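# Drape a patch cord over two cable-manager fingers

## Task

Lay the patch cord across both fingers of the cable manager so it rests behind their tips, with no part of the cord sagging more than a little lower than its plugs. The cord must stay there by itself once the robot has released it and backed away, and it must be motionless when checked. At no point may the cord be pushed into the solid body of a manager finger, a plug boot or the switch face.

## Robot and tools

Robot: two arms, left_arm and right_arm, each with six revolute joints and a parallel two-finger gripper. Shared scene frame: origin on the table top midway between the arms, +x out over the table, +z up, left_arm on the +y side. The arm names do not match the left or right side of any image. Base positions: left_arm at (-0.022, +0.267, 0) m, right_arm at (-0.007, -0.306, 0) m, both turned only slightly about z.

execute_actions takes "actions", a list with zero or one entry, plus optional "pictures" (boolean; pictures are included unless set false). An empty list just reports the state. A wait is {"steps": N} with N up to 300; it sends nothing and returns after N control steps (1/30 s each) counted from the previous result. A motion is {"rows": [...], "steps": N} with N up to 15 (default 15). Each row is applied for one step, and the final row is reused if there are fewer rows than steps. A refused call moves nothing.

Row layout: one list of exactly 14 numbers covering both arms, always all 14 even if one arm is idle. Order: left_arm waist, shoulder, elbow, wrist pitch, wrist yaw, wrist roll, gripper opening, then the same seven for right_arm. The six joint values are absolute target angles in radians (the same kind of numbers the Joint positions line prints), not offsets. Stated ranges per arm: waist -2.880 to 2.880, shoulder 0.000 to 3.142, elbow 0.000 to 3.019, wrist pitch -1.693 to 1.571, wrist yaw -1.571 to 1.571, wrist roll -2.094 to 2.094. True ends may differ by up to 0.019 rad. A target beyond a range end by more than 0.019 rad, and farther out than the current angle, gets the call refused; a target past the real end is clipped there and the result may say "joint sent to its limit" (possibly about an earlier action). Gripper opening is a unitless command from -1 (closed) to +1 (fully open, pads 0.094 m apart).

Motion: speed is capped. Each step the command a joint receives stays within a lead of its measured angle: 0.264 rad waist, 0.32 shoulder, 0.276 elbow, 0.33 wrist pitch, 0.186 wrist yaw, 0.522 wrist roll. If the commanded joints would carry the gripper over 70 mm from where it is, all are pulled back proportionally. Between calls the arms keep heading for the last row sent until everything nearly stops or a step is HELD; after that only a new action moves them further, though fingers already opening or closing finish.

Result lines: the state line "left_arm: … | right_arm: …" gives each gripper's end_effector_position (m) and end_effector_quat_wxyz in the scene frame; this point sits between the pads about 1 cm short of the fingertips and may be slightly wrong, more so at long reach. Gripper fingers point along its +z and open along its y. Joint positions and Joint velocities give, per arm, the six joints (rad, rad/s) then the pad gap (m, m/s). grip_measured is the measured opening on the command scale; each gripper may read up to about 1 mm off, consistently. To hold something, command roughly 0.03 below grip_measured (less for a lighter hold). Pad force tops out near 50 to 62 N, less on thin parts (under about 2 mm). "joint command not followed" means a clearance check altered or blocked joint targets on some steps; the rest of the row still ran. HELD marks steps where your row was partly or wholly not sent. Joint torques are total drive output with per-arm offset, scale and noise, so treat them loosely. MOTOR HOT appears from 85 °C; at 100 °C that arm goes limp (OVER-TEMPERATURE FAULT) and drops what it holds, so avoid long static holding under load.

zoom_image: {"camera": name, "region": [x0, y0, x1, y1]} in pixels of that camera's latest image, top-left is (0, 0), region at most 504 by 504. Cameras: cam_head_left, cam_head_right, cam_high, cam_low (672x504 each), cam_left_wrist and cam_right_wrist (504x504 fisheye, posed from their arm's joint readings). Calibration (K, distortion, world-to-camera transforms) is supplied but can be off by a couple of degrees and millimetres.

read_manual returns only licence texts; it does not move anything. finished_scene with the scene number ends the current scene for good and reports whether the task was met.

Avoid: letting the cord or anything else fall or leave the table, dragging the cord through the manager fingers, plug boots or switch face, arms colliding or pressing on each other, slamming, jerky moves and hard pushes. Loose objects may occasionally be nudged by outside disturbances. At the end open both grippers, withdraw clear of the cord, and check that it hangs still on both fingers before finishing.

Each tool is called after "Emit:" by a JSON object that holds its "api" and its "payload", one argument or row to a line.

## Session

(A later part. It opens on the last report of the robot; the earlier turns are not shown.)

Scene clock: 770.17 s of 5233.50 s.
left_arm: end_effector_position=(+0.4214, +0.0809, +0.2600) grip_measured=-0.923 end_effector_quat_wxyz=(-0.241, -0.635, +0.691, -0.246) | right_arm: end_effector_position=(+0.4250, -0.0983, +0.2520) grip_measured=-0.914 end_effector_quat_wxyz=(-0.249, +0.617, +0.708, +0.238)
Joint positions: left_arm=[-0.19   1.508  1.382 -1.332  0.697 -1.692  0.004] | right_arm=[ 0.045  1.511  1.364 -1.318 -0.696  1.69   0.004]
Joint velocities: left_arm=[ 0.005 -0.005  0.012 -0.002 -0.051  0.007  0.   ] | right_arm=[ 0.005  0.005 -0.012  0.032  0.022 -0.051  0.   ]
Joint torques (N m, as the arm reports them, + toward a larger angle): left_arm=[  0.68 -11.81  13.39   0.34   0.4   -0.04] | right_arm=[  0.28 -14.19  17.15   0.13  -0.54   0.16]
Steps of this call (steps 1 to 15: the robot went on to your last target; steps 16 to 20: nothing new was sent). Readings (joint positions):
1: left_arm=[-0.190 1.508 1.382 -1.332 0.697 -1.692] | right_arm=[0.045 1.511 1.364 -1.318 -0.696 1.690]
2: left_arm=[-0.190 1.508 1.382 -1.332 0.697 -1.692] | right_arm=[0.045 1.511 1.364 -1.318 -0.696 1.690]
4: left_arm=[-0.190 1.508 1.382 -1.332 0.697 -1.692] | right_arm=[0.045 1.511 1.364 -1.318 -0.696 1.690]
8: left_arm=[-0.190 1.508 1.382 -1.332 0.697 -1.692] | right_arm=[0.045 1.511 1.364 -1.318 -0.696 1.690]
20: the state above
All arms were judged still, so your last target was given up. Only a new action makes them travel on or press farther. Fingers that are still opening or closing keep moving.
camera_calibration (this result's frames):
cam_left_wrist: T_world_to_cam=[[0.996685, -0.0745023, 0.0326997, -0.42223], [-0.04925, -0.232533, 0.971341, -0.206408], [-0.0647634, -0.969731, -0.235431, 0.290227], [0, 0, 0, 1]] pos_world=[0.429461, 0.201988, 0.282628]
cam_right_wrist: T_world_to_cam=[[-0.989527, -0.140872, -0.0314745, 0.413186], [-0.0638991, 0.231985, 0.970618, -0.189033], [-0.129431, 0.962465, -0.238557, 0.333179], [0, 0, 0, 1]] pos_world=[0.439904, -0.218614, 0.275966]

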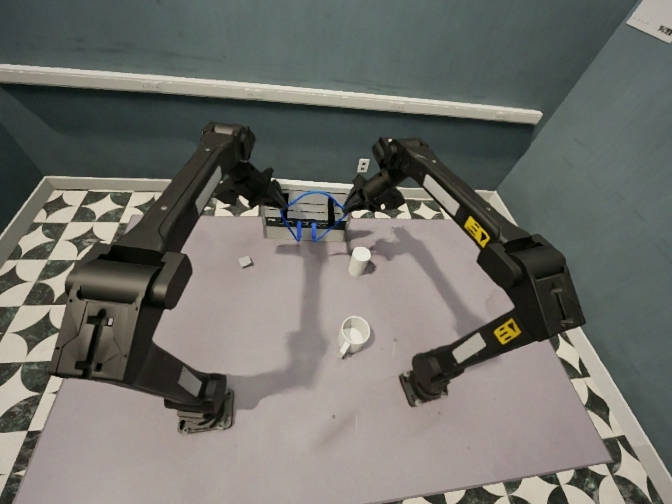

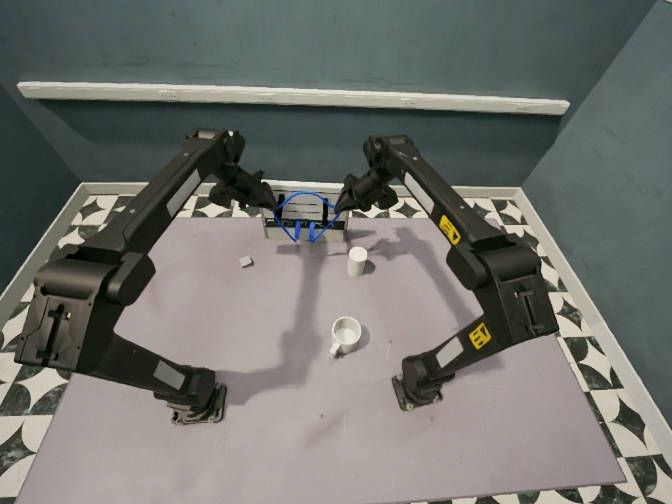

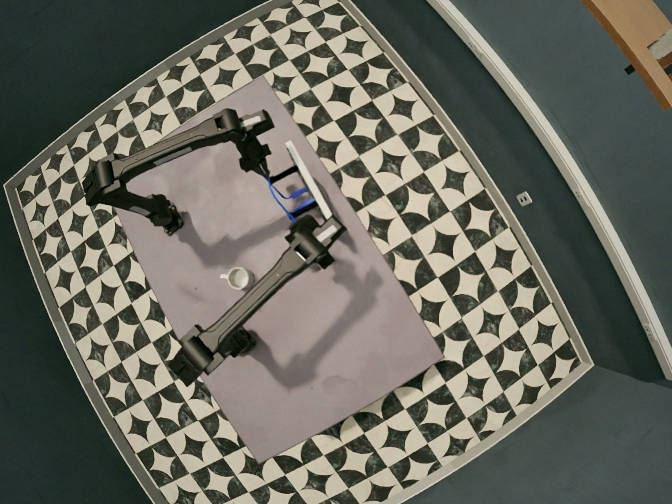

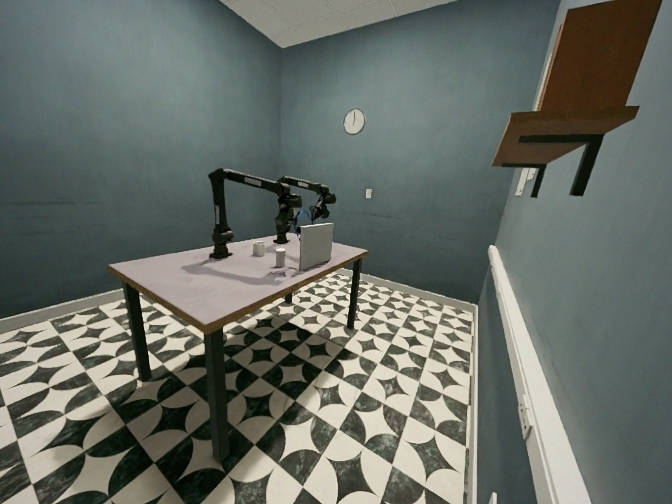

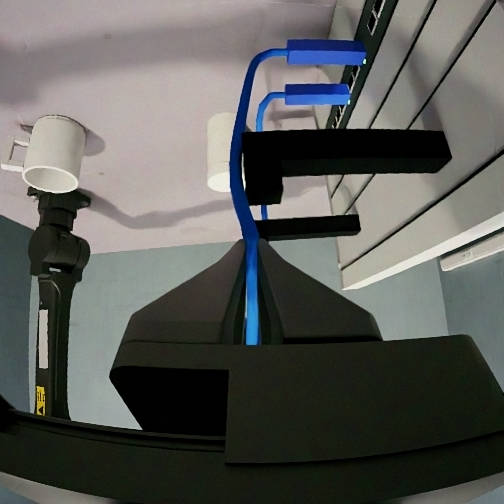

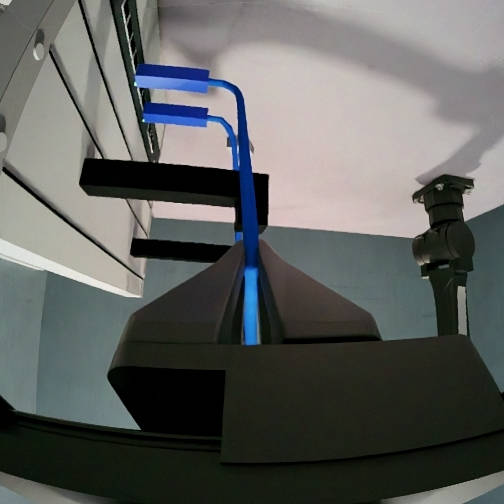

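Emit:
{"api": "execute_actions", "payload": {
  "actions": [
    {"rows":[[-0.14,1.51,1.30,-1.23,0.7,-1.7,-0.96,0.012,1.51,1.30,-1.235,-0.7,1.7,-0.96]],"steps":15}
  ],
  "pictures": false
}}

Emit:
{"api": "execute_actions", "payload": {
  "actions": [
    {"steps":15}
  ]
}}

Emit:
{"api": "zoom_image", "payload": {
  "camera": "cam_head_left",
  "region": [220, 130, 400, 260]
}}

Scene clock: 783.80 s of 5233.50 s.
left_arm: end_effector_position=(+0.4256, +0.1005, +0.2358) grip_measured=-0.923 end_effector_quat_wxyz=(+0.233, +0.647, -0.678, +0.259) | right_arm: end_effector_position=(+0.4266, -0.1126, +0.2288) grip_measured=-0.914 end_effector_quat_wxyz=(-0.246, +0.628, +0.697, +0.242)
Joint positions: left_arm=[-0.145  1.501  1.306 -1.247  0.703 -1.692  0.004] | right_arm=[ 0.014  1.51   1.301 -1.255 -0.699  1.69   0.004]
Joint velocities: left_arm=[-0.015  0.005 -0.012  0.002 -0.037 -0.051 -0.   ] | right_arm=[-0.015 -0.005 -0.012 -0.007 -0.037  0.022 -0.002]
Joint torques (N m, as the arm reports them, + toward a larger angle): left_arm=[  0.58 -11.21   8.38   1.17   0.13  -0.01] | right_arm=[  1.41 -14.11   9.98   1.72  -0.46   0.11]
Steps of this call (steps 1 to 170: nothing new was sent; then 7.47 s passed at rest; steps 171 to 185: all 15 steps of this action). Readings (joint positions):
171: left_arm=[-0.188 1.507 1.368 -1.312 0.700 -1.692] | right_arm=[0.044 1.511 1.355 -1.302 -0.698 1.690]
172: left_arm=[-0.185 1.501 1.348 -1.287 0.701 -1.692] | right_arm=[0.042 1.508 1.342 -1.281 -0.699 1.690]
174: left_arm=[-0.172 1.500 1.316 -1.262 0.713 -1.692] | right_arm=[0.032 1.509 1.316 -1.263 -0.699 1.690]
178: left_arm=[-0.147 1.501 1.308 -1.248 0.703 -1.692] | right_arm=[0.015 1.510 1.301 -1.259 -0.699 1.690]
185: the state above

Scene clock: 784.30 s of 5233.50 s.
left_arm: end_effector_position=(+0.4256, +0.1005, +0.2358) grip_measured=-0.923 end_effector_quat_wxyz=(+0.233, +0.647, -0.678, +0.259) | right_arm: end_effector_position=(+0.4266, -0.1126, +0.2288) grip_measured=-0.914 end_effector_quat_wxyz=(-0.246, +0.628, +0.697, +0.242)
Joint positions: left_arm=[-0.145  1.501  1.306 -1.247  0.703 -1.692  0.004] | right_arm=[ 0.014  1.51   1.301 -1.255 -0.699  1.69   0.004]
Joint velocities: left_arm=[-0.005  0.005  0.007  0.012  0.007  0.007  0.001] | right_arm=[-0.015 -0.005 -0.007 -0.022 -0.022 -0.037 -0.001]
Joint torques (N m, as the arm reports them, + toward a larger angle): left_arm=[  0.44 -11.14   8.57   1.1    0.19  -0.03] | right_arm=[  1.07 -13.05   9.89   1.52  -0.47   0.2 ]
Steps of this call (steps 1 to 15: the robot went on to your last target). Readings (joint positions):
1: left_arm=[-0.145 1.501 1.306 -1.247 0.703 -1.692] | right_arm=[0.014 1.510 1.301 -1.255 -0.699 1.690]
2: left_arm=[-0.145 1.501 1.306 -1.247 0.703 -1.692] | right_arm=[0.014 1.510 1.301 -1.255 -0.699 1.690]
4: left_arm=[-0.145 1.501 1.306 -1.247 0.703 -1.692] | right_arm=[0.014 1.510 1.301 -1.255 -0.699 1.690]
8: left_arm=[-0.145 1.501 1.306 -1.247 0.703 -1.692] | right_arm=[0.014 1.510 1.301 -1.255 -0.699 1.690]
15: the state above
All arms were judged still, so your last target was given up. Only a new action makes them travel on or press farther. Fingers that are still opening or closing keep moving.
camera_calibration (this result's frames):
cam_left_wrist: T_world_to_cam=[[0.998363, -0.0303678, 0.0484736, -0.432985], [-0.0541115, -0.226695, 0.972461, -0.176905], [-0.0185428, -0.973492, -0.227968, 0.282756], [0, 0, 0, 1]] pos_world=[0.427947, 0.222008, 0.257481]
cam_right_wrist: T_world_to_cam=[[-0.993513, -0.109415, -0.0309981, 0.417227], [-0.0557476, 0.231008, 0.971353, -0.166926], [-0.0991197, 0.96678, -0.235609, 0.328478], [0, 0, 0, 1]] pos_world=[0.437773, -0.233353, 0.25247]

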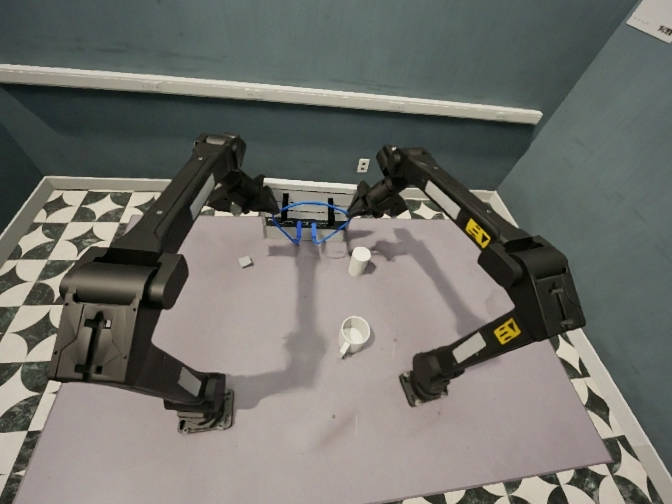

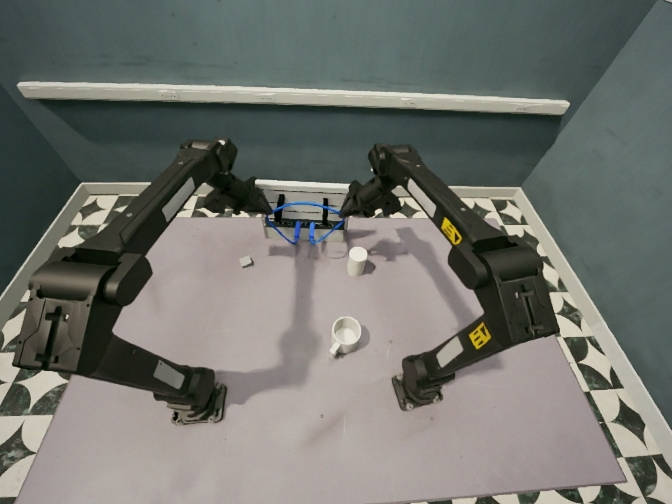

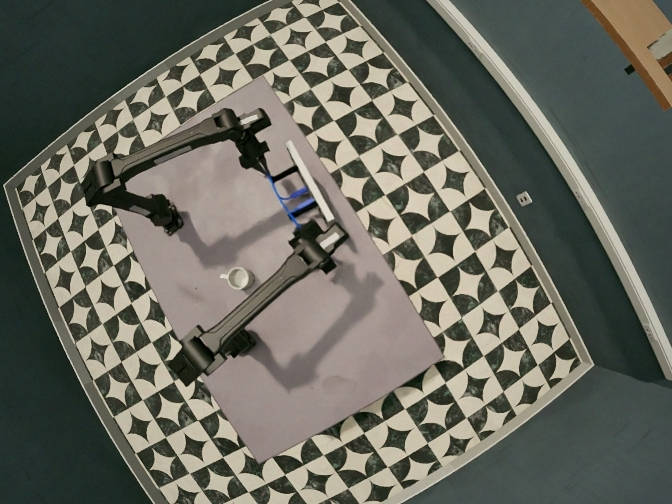

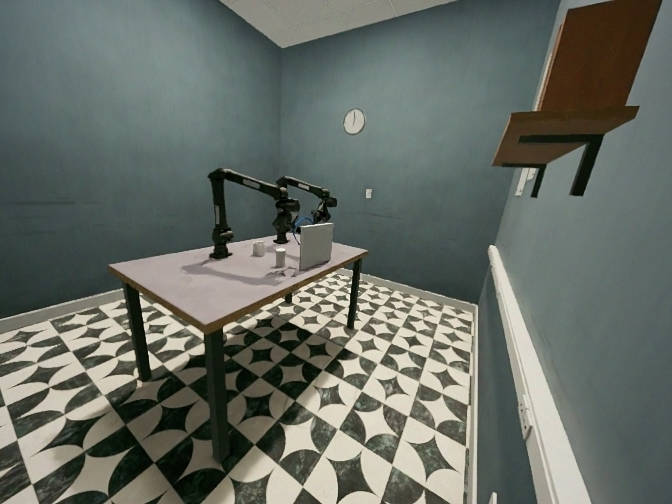

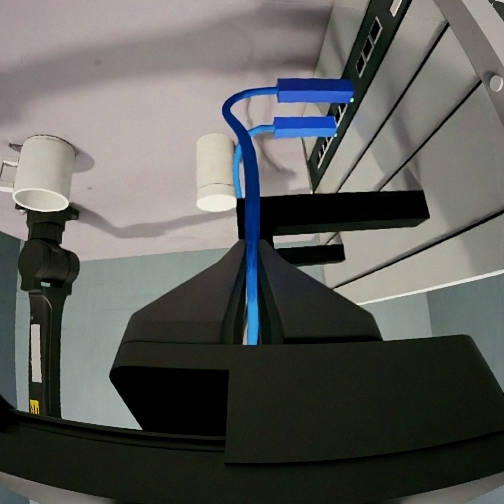

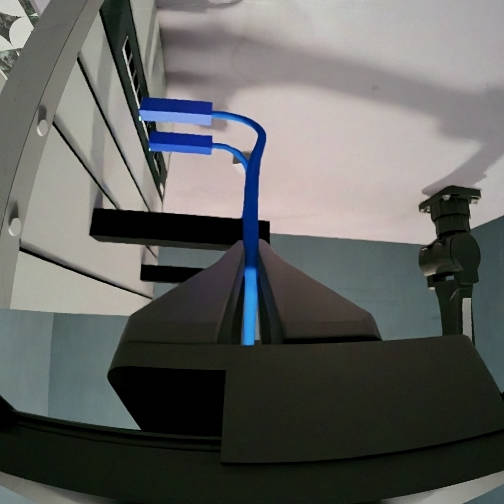

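Region (220, 130, 400, 260) of cam_head_left's 672x504 image, scaled by 2.800, with more detail than that image has.

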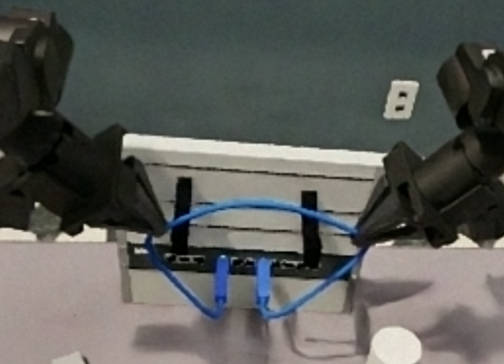

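Emit:
{"api": "execute_actions", "payload": {
  "actions": [
    {"rows":[[-0.135,1.555,1.41,-1.26,0.7,-1.7,-0.96,0.004,1.565,1.425,-1.268,-0.7,1.7,-0.96]],"steps":15}
  ],
  "pictures": false
}}

Emit:
{"api": "execute_actions", "payload": {
  "actions": [
    {"rows":[[-0.128,1.615,1.485,-1.272,0.7,-1.7,-0.96,-0.006,1.625,1.50,-1.28,-0.7,1.7,-0.96]],"steps":15}
  ],
  "pictures": false
}}

Emit:
{"api": "execute_actions", "payload": {
  "actions": [
    {"steps":15}
  ]
}}

Emit:
{"api": "zoom_image", "payload": {
  "camera": "cam_head_left",
  "region": [220, 130, 400, 260]
}}

Scene clock: 796.17 s of 5233.50 s.
left_arm: end_effector_position=(+0.4446, +0.0982, +0.2375) grip_measured=-0.923 end_effector_quat_wxyz=(+0.232, +0.646, -0.678, +0.261) | right_arm: end_effector_position=(+0.4473, -0.1091, +0.2305) grip_measured=-0.914 end_effector_quat_wxyz=(-0.244, +0.627, +0.698, +0.245)
Joint positions: left_arm=[-0.145  1.547  1.362 -1.253  0.703 -1.692  0.004] | right_arm=[ 0.013  1.559  1.36  -1.259 -0.699  1.69   0.004]
Joint velocities: left_arm=[-0.015 -0.015  0.007 -0.017 -0.037 -0.095 -0.   ] | right_arm=[ 0.005 -0.005  0.007  0.012 -0.051  0.007  0.001]
Joint torques (N m, as the arm reports them, + toward a larger angle): left_arm=[  0.44 -12.1   12.88   0.19   0.19  -0.02] | right_arm=[  0.17 -13.68  15.77   0.32  -0.4    0.17]
Steps of this call (steps 1 to 90: nothing new was sent; then 8.37 s passed at rest; steps 91 to 105: all 15 steps of this action). Readings (joint positions):
91: left_arm=[-0.145 1.505 1.312 -1.250 0.703 -1.692] | right_arm=[0.014 1.514 1.306 -1.257 -0.699 1.690]
92: left_arm=[-0.145 1.513 1.325 -1.253 0.703 -1.692] | right_arm=[0.014 1.521 1.318 -1.259 -0.699 1.690]
94: left_arm=[-0.145 1.532 1.352 -1.253 0.703 -1.692] | right_arm=[0.013 1.541 1.345 -1.259 -0.699 1.690]
98: left_arm=[-0.145 1.546 1.362 -1.253 0.703 -1.692] | right_arm=[0.013 1.557 1.360 -1.259 -0.699 1.690]
105: the state above

Scene clock: 796.67 s of 5233.50 s.
left_arm: end_effector_position=(+0.4698, +0.0956, +0.2381) grip_measured=-0.923 end_effector_quat_wxyz=(+0.231, +0.646, -0.678, +0.262) | right_arm: end_effector_position=(+0.4742, -0.1094, +0.2299) grip_measured=-0.914 end_effector_quat_wxyz=(-0.242, +0.631, +0.695, +0.247)
Joint positions: left_arm=[-0.144  1.61   1.439 -1.263  0.702 -1.693  0.004] | right_arm=[ 0.003  1.623  1.435 -1.268 -0.699  1.691  0.004]
Joint velocities: left_arm=[-0.005 -0.024 -0.002 -0.012  0.037 -0.051  0.001] | right_arm=[-0.005 -0.005 -0.007 -0.007  0.007 -0.022  0.   ]
Joint torques (N m, as the arm reports them, + toward a larger angle): left_arm=[  0.98 -12.81  12.88   0.19   0.19  -0.02] | right_arm=[ -1.36 -15.03  15.71   0.33  -0.37   0.13]
Steps of this call (steps 1 to 15: all 15 steps of this action). Readings (joint positions):
1: left_arm=[-0.145 1.552 1.371 -1.258 0.702 -1.693] | right_arm=[0.012 1.563 1.367 -1.263 -0.699 1.691]
2: left_arm=[-0.145 1.563 1.389 -1.263 0.702 -1.693] | right_arm=[0.011 1.573 1.383 -1.268 -0.699 1.691]
4: left_arm=[-0.145 1.589 1.425 -1.263 0.702 -1.693] | right_arm=[0.008 1.597 1.419 -1.268 -0.699 1.691]
8: left_arm=[-0.144 1.608 1.439 -1.263 0.702 -1.693] | right_arm=[0.003 1.620 1.435 -1.268 -0.699 1.691]
15: the state above

Scene clock: 797.17 s of 5233.50 s.
left_arm: end_effector_position=(+0.4698, +0.0956, +0.2381) grip_measured=-0.923 end_effector_quat_wxyz=(+0.231, +0.646, -0.678, +0.262) | right_arm: end_effector_position=(+0.4742, -0.1094, +0.2299) grip_measured=-0.914 end_effector_quat_wxyz=(-0.242, +0.631, +0.695, +0.247)
Joint positions: left_arm=[-0.144  1.61   1.439 -1.263  0.702 -1.693  0.004] | right_arm=[ 0.003  1.623  1.435 -1.268 -0.699  1.691  0.004]
Joint velocities: left_arm=[-0.005 -0.015 -0.017 -0.012  0.022 -0.007  0.   ] | right_arm=[-0.005 -0.024  0.002 -0.002  0.022 -0.037 -0.001]
Joint torques (N m, as the arm reports them, + toward a larger angle): left_arm=[  1.25 -13.69  12.9    0.2    0.2   -0.04] | right_arm=[  0.43 -14.81  15.78   0.38  -0.44   0.15]
Steps of this call (steps 1 to 15: the robot went on to your last target). Readings (joint positions):
1: left_arm=[-0.144 1.610 1.439 -1.263 0.702 -1.693] | right_arm=[0.003 1.623 1.435 -1.268 -0.699 1.691]
2: left_arm=[-0.144 1.610 1.439 -1.263 0.702 -1.693] | right_arm=[0.003 1.623 1.435 -1.268 -0.699 1.691]
4: left_arm=[-0.144 1.610 1.439 -1.263 0.702 -1.693] | right_arm=[0.003 1.623 1.435 -1.268 -0.699 1.691]
8: left_arm=[-0.144 1.610 1.439 -1.263 0.702 -1.693] | right_arm=[0.003 1.623 1.435 -1.268 -0.699 1.691]
15: the state above
All arms were judged still, so your last target was given up. Only a new action makes them travel on or press farther. Fingers that are still opening or closing keep moving.
camera_calibration (this result's frames):
cam_left_wrist: T_world_to_cam=[[0.998011, -0.0292391, 0.055847, -0.479145], [-0.0610282, -0.226224, 0.972162, -0.174589], [-0.0157912, -0.973636, -0.227558, 0.277917], [0, 0, 0, 1]] pos_world=[0.471926, 0.217085, 0.25973]
cam_right_wrist: T_world_to_cam=[[-0.994456, -0.0974967, -0.0393801, 0.468555], [-0.0610245, 0.230149, 0.97124, -0.163582], [-0.0856294, 0.968259, -0.234823, 0.323923], [0, 0, 0, 1]] pos_world=[0.483713, -0.230311, 0.253394]

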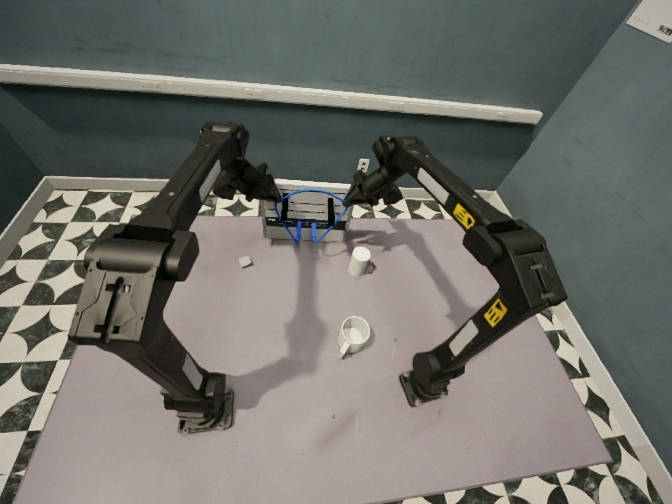

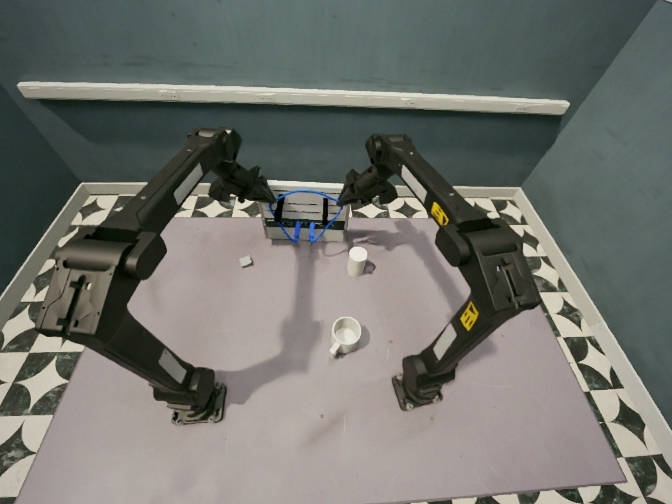

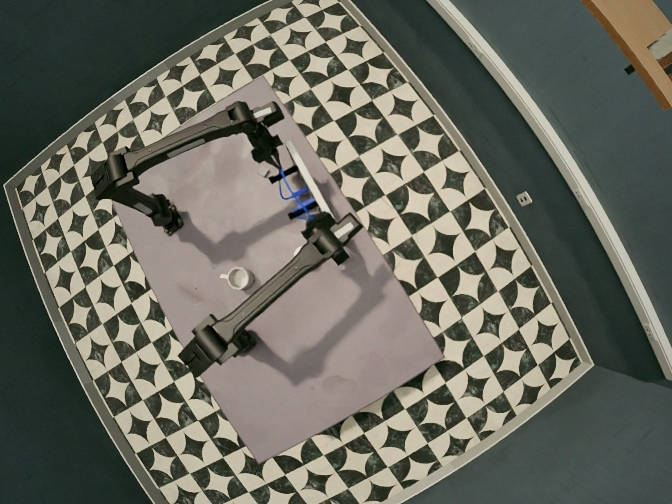

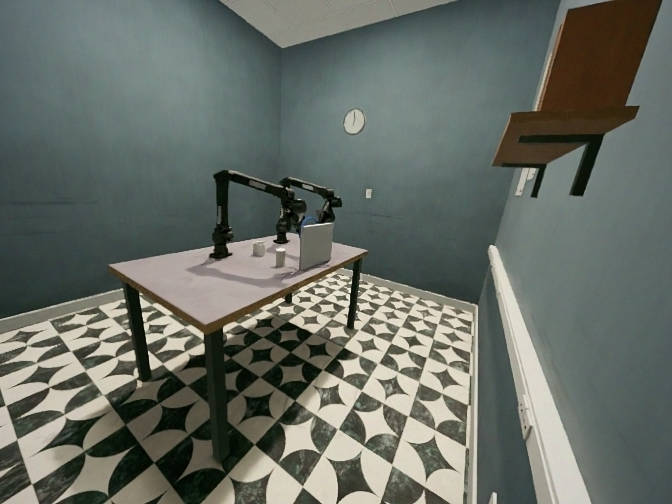

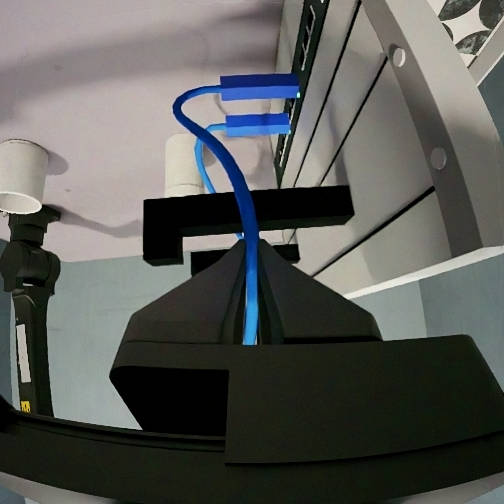

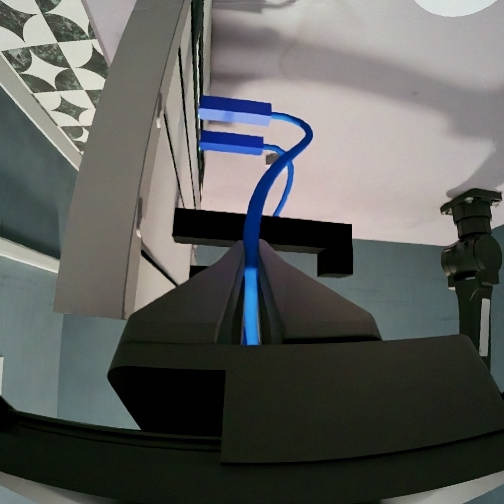

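Region (220, 130, 400, 260) of cam_head_left's 672x504 image, scaled by 2.800, with more detail than that image has.

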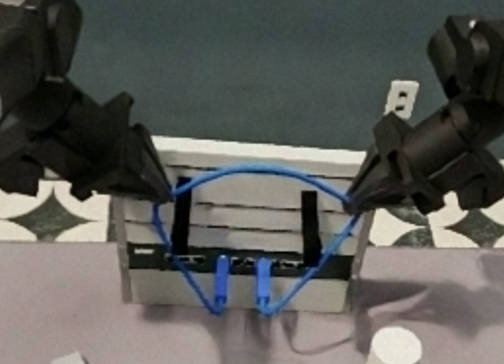

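Emit:
{"api": "execute_actions", "payload": {
  "actions": [
    {"rows":[[-0.125,1.61,1.385,-1.19,0.7,-1.7,-0.96,-0.012,1.623,1.387,-1.20,-0.7,1.7,-0.96]],"steps":15}
  ],
  "pictures": false
}}

Emit:
{"api": "execute_actions", "payload": {
  "actions": [
    {"rows":[[-0.125,1.61,1.33,-1.135,0.7,-1.7,-0.96,-0.012,1.623,1.338,-1.153,-0.7,1.7,-0.96]],"steps":15}
  ],
  "pictures": false
}}

Emit:
{"api": "execute_actions", "payload": {
  "actions": [
    {"steps":15}
  ]
}}

Emit:
{"api": "zoom_image", "payload": {
  "camera": "cam_head_left",
  "region": [220, 130, 400, 260]
}}

Scene clock: 806.90 s of 5233.50 s.
left_arm: end_effector_position=(+0.4675, +0.0988, +0.2206) grip_measured=-0.923 end_effector_quat_wxyz=(+0.228, +0.647, -0.677, +0.266) | right_arm: end_effector_position=(+0.4725, -0.1137, +0.2139) grip_measured=-0.914 end_effector_quat_wxyz=(-0.241, +0.633, +0.692, +0.250)
Joint positions: left_arm=[-0.139  1.606  1.387 -1.207  0.702 -1.693  0.004] | right_arm=[-0.005  1.621  1.39  -1.221 -0.7    1.691  0.004]
Joint velocities: left_arm=[-0.005 -0.005 -0.007 -0.002 -0.037 -0.095 -0.   ] | right_arm=[-0.005  0.005 -0.007  0.017 -0.037  0.081  0.   ]
Joint torques (N m, as the arm reports them, + toward a larger angle): left_arm=[  0.82 -13.97   8.88   1.2    0.21  -0.01] | right_arm=[ -0.48 -14.37   9.47   1.79  -0.35   0.15]
Steps of this call (steps 1 to 140: nothing new was sent; then 4.57 s passed at rest; steps 141 to 155: all 15 steps of this action). Readings (joint positions):
141: left_arm=[-0.144 1.609 1.431 -1.250 0.702 -1.693] | right_arm=[0.003 1.623 1.429 -1.257 -0.699 1.691]
142: left_arm=[-0.144 1.605 1.419 -1.231 0.702 -1.693] | right_arm=[0.002 1.621 1.420 -1.242 -0.700 1.691]
144: left_arm=[-0.143 1.605 1.400 -1.215 0.702 -1.693] | right_arm=[-0.000 1.621 1.403 -1.227 -0.700 1.691]
148: left_arm=[-0.139 1.606 1.387 -1.211 0.702 -1.693] | right_arm=[-0.004 1.621 1.390 -1.224 -0.700 1.691]
155: the state above

Scene clock: 807.40 s of 5233.50 s.
left_arm: end_effector_position=(+0.4674, +0.1042, +0.2066) grip_measured=-0.923 end_effector_quat_wxyz=(+0.221, +0.649, -0.675, +0.273) | right_arm: end_effector_position=(+0.4676, -0.1145, +0.1969) grip_measured=-0.914 end_effector_quat_wxyz=(-0.241, +0.633, +0.692, +0.250)
Joint positions: left_arm=[-0.128  1.602  1.343 -1.151  0.702 -1.693  0.004] | right_arm=[-0.005  1.62   1.342 -1.174 -0.7    1.691  0.004]
Joint velocities: left_arm=[-0.005 -0.015  0.017 -0.002  0.007 -0.051  0.001] | right_arm=[ 0.015  0.005  0.017  0.002  0.007 -0.007 -0.001]
Joint torques (N m, as the arm reports them, + toward a larger angle): left_arm=[ -0.47 -12.35   8.12   1.17   0.18  -0.03] | right_arm=[ -0.08 -14.32   9.35   1.59  -0.4    0.12]
Steps of this call (steps 1 to 15: all 15 steps of this action). Readings (joint positions):
1: left_arm=[-0.139 1.605 1.379 -1.193 0.702 -1.693] | right_arm=[-0.005 1.621 1.383 -1.210 -0.700 1.691]
2: left_arm=[-0.139 1.602 1.367 -1.175 0.702 -1.693] | right_arm=[-0.005 1.619 1.374 -1.194 -0.700 1.691]
4: left_arm=[-0.136 1.602 1.350 -1.159 0.702 -1.693] | right_arm=[-0.005 1.620 1.356 -1.179 -0.700 1.691]
8: left_arm=[-0.128 1.602 1.343 -1.152 0.702 -1.693] | right_arm=[-0.005 1.620 1.342 -1.177 -0.700 1.691]
15: the state above

Scene clock: 807.90 s of 5233.50 s.
left_arm: end_effector_position=(+0.4674, +0.1042, +0.2066) grip_measured=-0.923 end_effector_quat_wxyz=(+0.221, +0.649, -0.675, +0.273) | right_arm: end_effector_position=(+0.4676, -0.1145, +0.1969) grip_measured=-0.914 end_effector_quat_wxyz=(-0.241, +0.633, +0.692, +0.250)
Joint positions: left_arm=[-0.128  1.602  1.343 -1.151  0.702 -1.693  0.004] | right_arm=[-0.005  1.62   1.342 -1.174 -0.7    1.691  0.004]
Joint velocities: left_arm=[-0.005 -0.005 -0.007 -0.012  0.007  0.066 -0.001] | right_arm=[-0.005 -0.005  0.002  0.007 -0.051 -0.022  0.   ]
Joint torques (N m, as the arm reports them, + toward a larger angle): left_arm=[ -0.14 -12.64   8.     1.15   0.2   -0.02] | right_arm=[  0.01 -14.     9.48   1.71  -0.43   0.14]
Steps of this call (steps 1 to 15: the robot went on to your last target). Readings (joint positions):
1: left_arm=[-0.128 1.602 1.343 -1.151 0.702 -1.693] | right_arm=[-0.005 1.620 1.342 -1.174 -0.700 1.691]
2: left_arm=[-0.128 1.602 1.343 -1.151 0.702 -1.693] | right_arm=[-0.005 1.620 1.342 -1.174 -0.700 1.691]
4: left_arm=[-0.128 1.602 1.343 -1.151 0.702 -1.693] | right_arm=[-0.005 1.620 1.342 -1.174 -0.700 1.691]
8: left_arm=[-0.128 1.602 1.343 -1.151 0.702 -1.693] | right_arm=[-0.005 1.620 1.342 -1.174 -0.700 1.691]
15: the state above
All arms were judged still, so your last target was given up. Only a new action makes them travel on or press farther. Fingers that are still opening or closing keep moving.
camera_calibration (this result's frames):
cam_left_wrist: T_world_to_cam=[[0.996729, -0.012405, 0.0798549, -0.480799], [-0.0805969, -0.22474, 0.97108, -0.13296], [0.00590037, -0.97434, -0.225005, 0.268523], [0, 0, 0, 1]] pos_world=[0.466926, 0.225787, 0.227928]
cam_right_wrist: T_world_to_cam=[[-0.995068, -0.0892681, -0.0432549, 0.46223], [-0.0627895, 0.229248, 0.971341, -0.130045], [-0.0767937, 0.969266, -0.233722, 0.31634], [0, 0, 0, 1]] pos_world=[0.476078, -0.235543, 0.220247]

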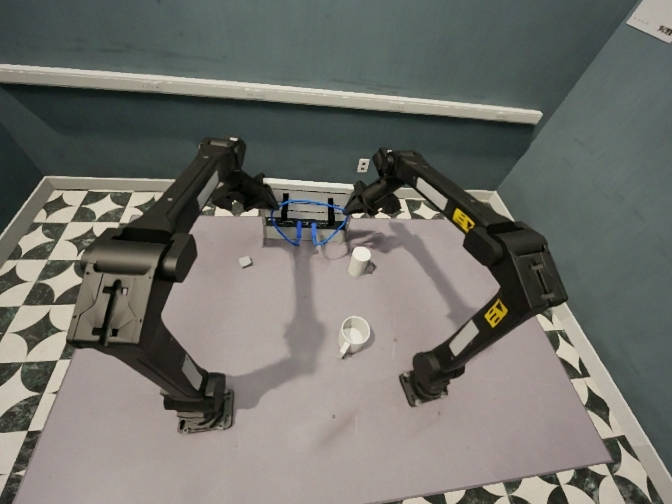

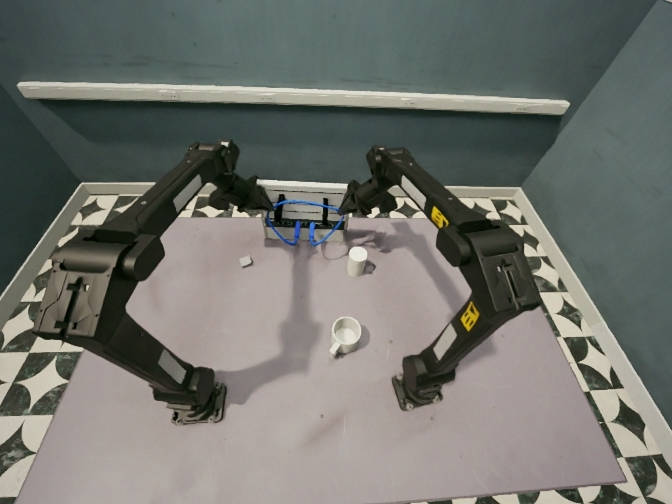

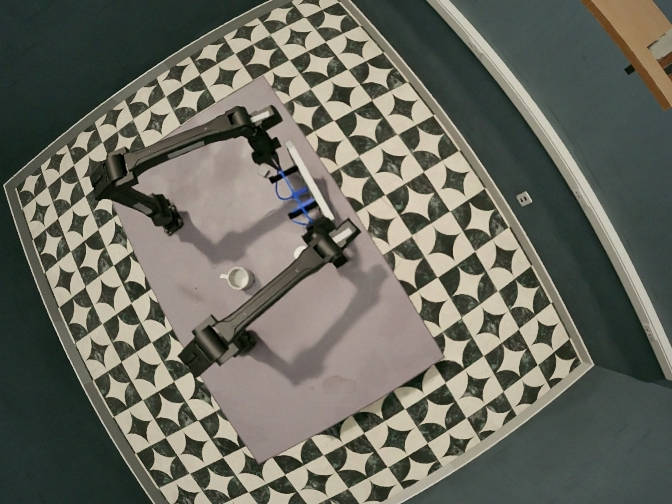

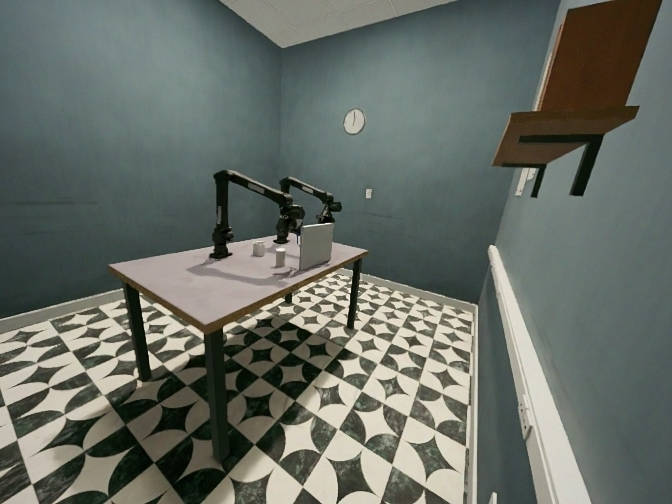

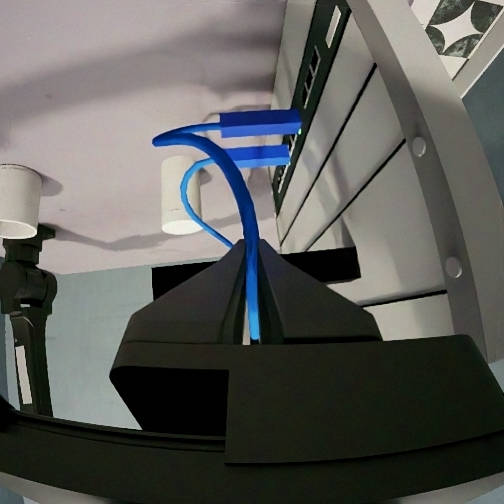

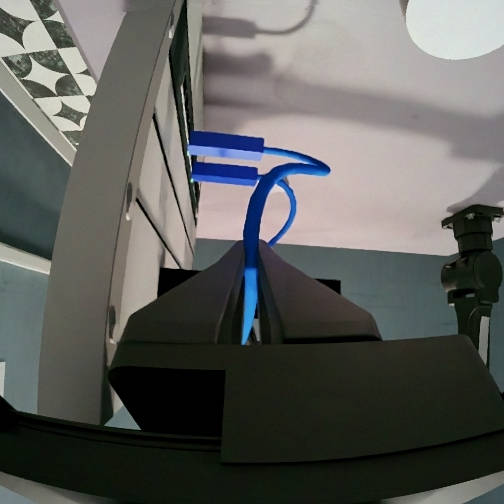

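Region (220, 130, 400, 260) of cam_head_left's 672x504 image, scaled by 2.800, with more detail than that image has.

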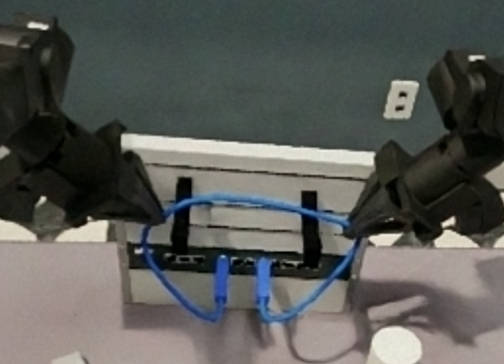

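Release gently to a small opening and observe.

Emit:
{"api": "execute_actions", "payload": {
  "actions": [
    {"rows":[[-0.125,1.61,1.33,-1.135,0.7,-1.7,-0.7,-0.012,1.623,1.338,-1.153,-0.7,1.7,-0.7]],"steps":15}
  ],
  "pictures": false
}}

Emit:
{"api": "execute_actions", "payload": {
  "actions": [
    {"steps":30}
  ]
}}

Emit:
{"api": "zoom_image", "payload": {
  "camera": "cam_head_left",
  "region": [220, 130, 400, 260]
}}

Scene clock: 819.10 s of 5233.50 s.
left_arm: end_effector_position=(+0.4661, +0.1044, +0.2049) grip_measured=-0.702 end_effector_quat_wxyz=(+0.222, +0.649, -0.675, +0.271) | right_arm: end_effector_position=(+0.4676, -0.1145, +0.1969) grip_measured=-0.702 end_effector_quat_wxyz=(-0.241, +0.633, +0.692, +0.250)
Joint positions: left_arm=[-0.128  1.602  1.338 -1.151  0.702 -1.693  0.014] | right_arm=[-0.005  1.62   1.342 -1.174 -0.7    1.691  0.014]
Joint velocities: left_arm=[-0.005 -0.015  0.002 -0.012 -0.037 -0.066 -0.001] | right_arm=[ 0.005 -0.015  0.007 -0.002  0.007  0.051 -0.001]
Joint torques (N m, as the arm reports them, + toward a larger angle): left_arm=[  0.19 -12.72   8.3    1.26   0.19  -0.02] | right_arm=[  0.38 -14.12   9.53   1.78  -0.4    0.12]
Steps of this call (steps 1 to 90: nothing new was sent; then 7.70 s passed at rest; steps 91 to 105: all 15 steps of this action). Readings (joint positions):
91: left_arm=[-0.128 1.602 1.343 -1.151 0.702 -1.693] | right_arm=[-0.005 1.620 1.342 -1.174 -0.700 1.691]
92: left_arm=[-0.128 1.602 1.342 -1.151 0.702 -1.693] | right_arm=[-0.005 1.620 1.342 -1.174 -0.700 1.691]
94: left_arm=[-0.128 1.602 1.340 -1.151 0.702 -1.693] | right_arm=[-0.005 1.620 1.342 -1.174 -0.700 1.691]
98: left_arm=[-0.128 1.602 1.338 -1.151 0.702 -1.693] | right_arm=[-0.005 1.620 1.342 -1.174 -0.700 1.691]
105: the state above

Scene clock: 820.10 s of 5233.50 s.
left_arm: end_effector_position=(+0.4661, +0.1044, +0.2049) grip_measured=-0.702 end_effector_quat_wxyz=(+0.222, +0.649, -0.675, +0.271) | right_arm: end_effector_position=(+0.4676, -0.1145, +0.1969) grip_measured=-0.702 end_effector_quat_wxyz=(-0.241, +0.633, +0.692, +0.250)
Joint positions: left_arm=[-0.128  1.602  1.338 -1.151  0.702 -1.693  0.014] | right_arm=[-0.005  1.62   1.342 -1.174 -0.7    1.691  0.014]
Joint velocities: left_arm=[-0.015 -0.024  0.002  0.012 -0.066  0.022  0.   ] | right_arm=[-0.005  0.005 -0.007 -0.002 -0.081  0.051 -0.   ]
Joint torques (N m, as the arm reports them, + toward a larger angle): left_arm=[  0.06 -12.78   8.56   1.12   0.21  -0.03] | right_arm=[  0.38 -14.35   9.11   1.8   -0.41   0.13]
Steps of this call (steps 1 to 15: the robot went on to your last target; steps 16 to 30: nothing new was sent). Readings (joint positions):
1: left_arm=[-0.128 1.602 1.338 -1.151 0.702 -1.693] | right_arm=[-0.005 1.620 1.342 -1.174 -0.700 1.691]
2: left_arm=[-0.128 1.602 1.338 -1.151 0.702 -1.693] | right_arm=[-0.005 1.620 1.342 -1.174 -0.700 1.691]
4: left_arm=[-0.128 1.602 1.338 -1.151 0.702 -1.693] | right_arm=[-0.005 1.620 1.342 -1.174 -0.700 1.691]
8: left_arm=[-0.128 1.602 1.338 -1.151 0.702 -1.693] | right_arm=[-0.005 1.620 1.342 -1.174 -0.700 1.691]
30: the state above
All arms were judged still, so your last target was given up. Only a new action makes them travel on or press farther. Fingers that are still opening or closing keep moving.
camera_calibration (this result's frames):
cam_left_wrist: T_world_to_cam=[[0.997054, -0.0124388, 0.0756888, -0.478704], [-0.0765435, -0.225162, 0.97131, -0.133289], [0.00496034, -0.974242, -0.225451, 0.268799], [0, 0, 0, 1]] pos_world=[0.465758, 0.225909, 0.226298]
cam_right_wrist: T_world_to_cam=[[-0.995068, -0.0892681, -0.0432549, 0.46223], [-0.0627895, 0.229248, 0.971341, -0.130045], [-0.0767937, 0.969266, -0.233722, 0.31634], [0, 0, 0, 1]] pos_world=[0.476078, -0.235543, 0.220247]

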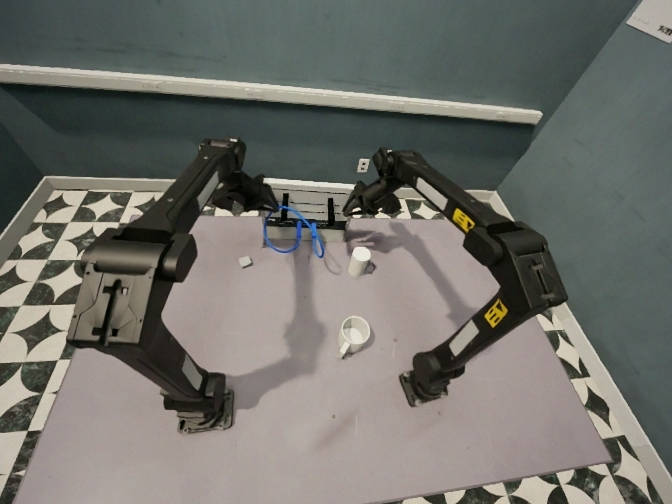

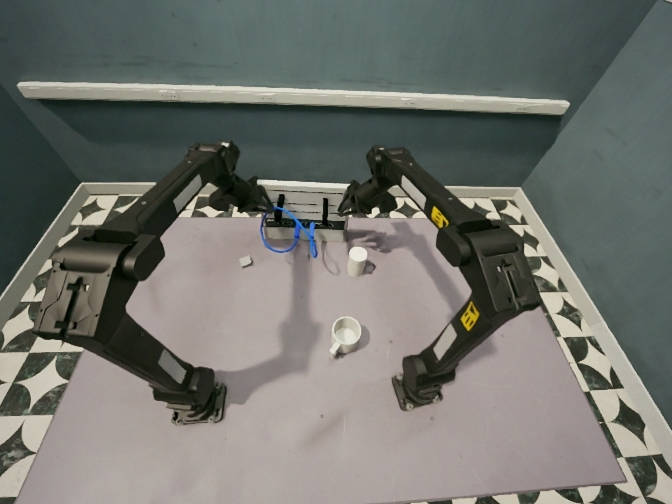

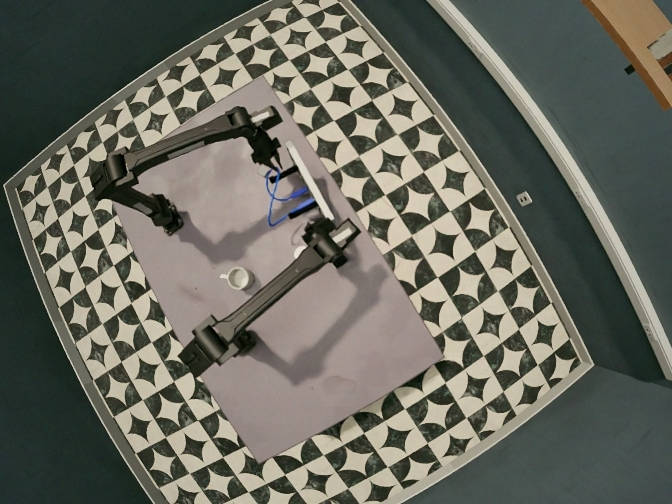

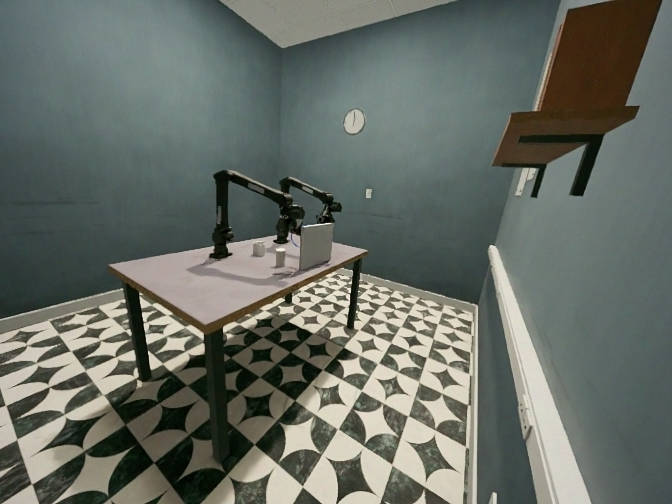

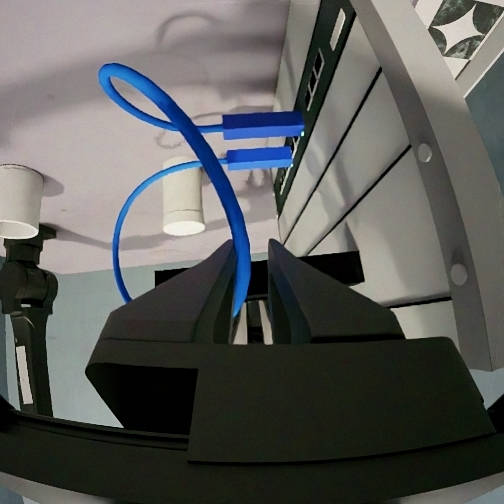

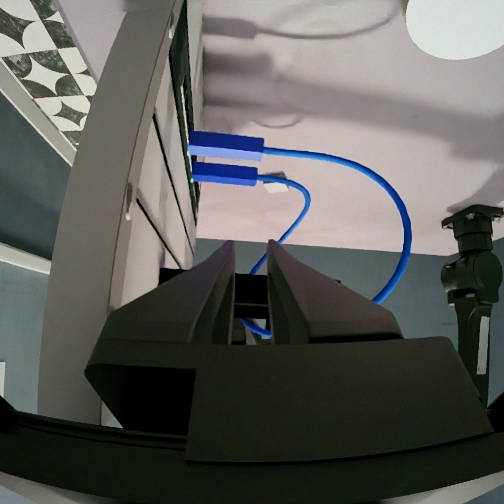

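Region (220, 130, 400, 260) of cam_head_left's 672x504 image, scaled by 2.800, with more detail than that image has.

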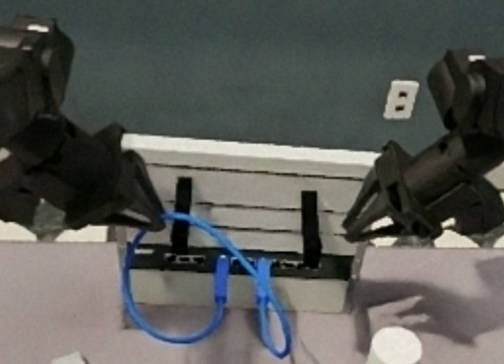

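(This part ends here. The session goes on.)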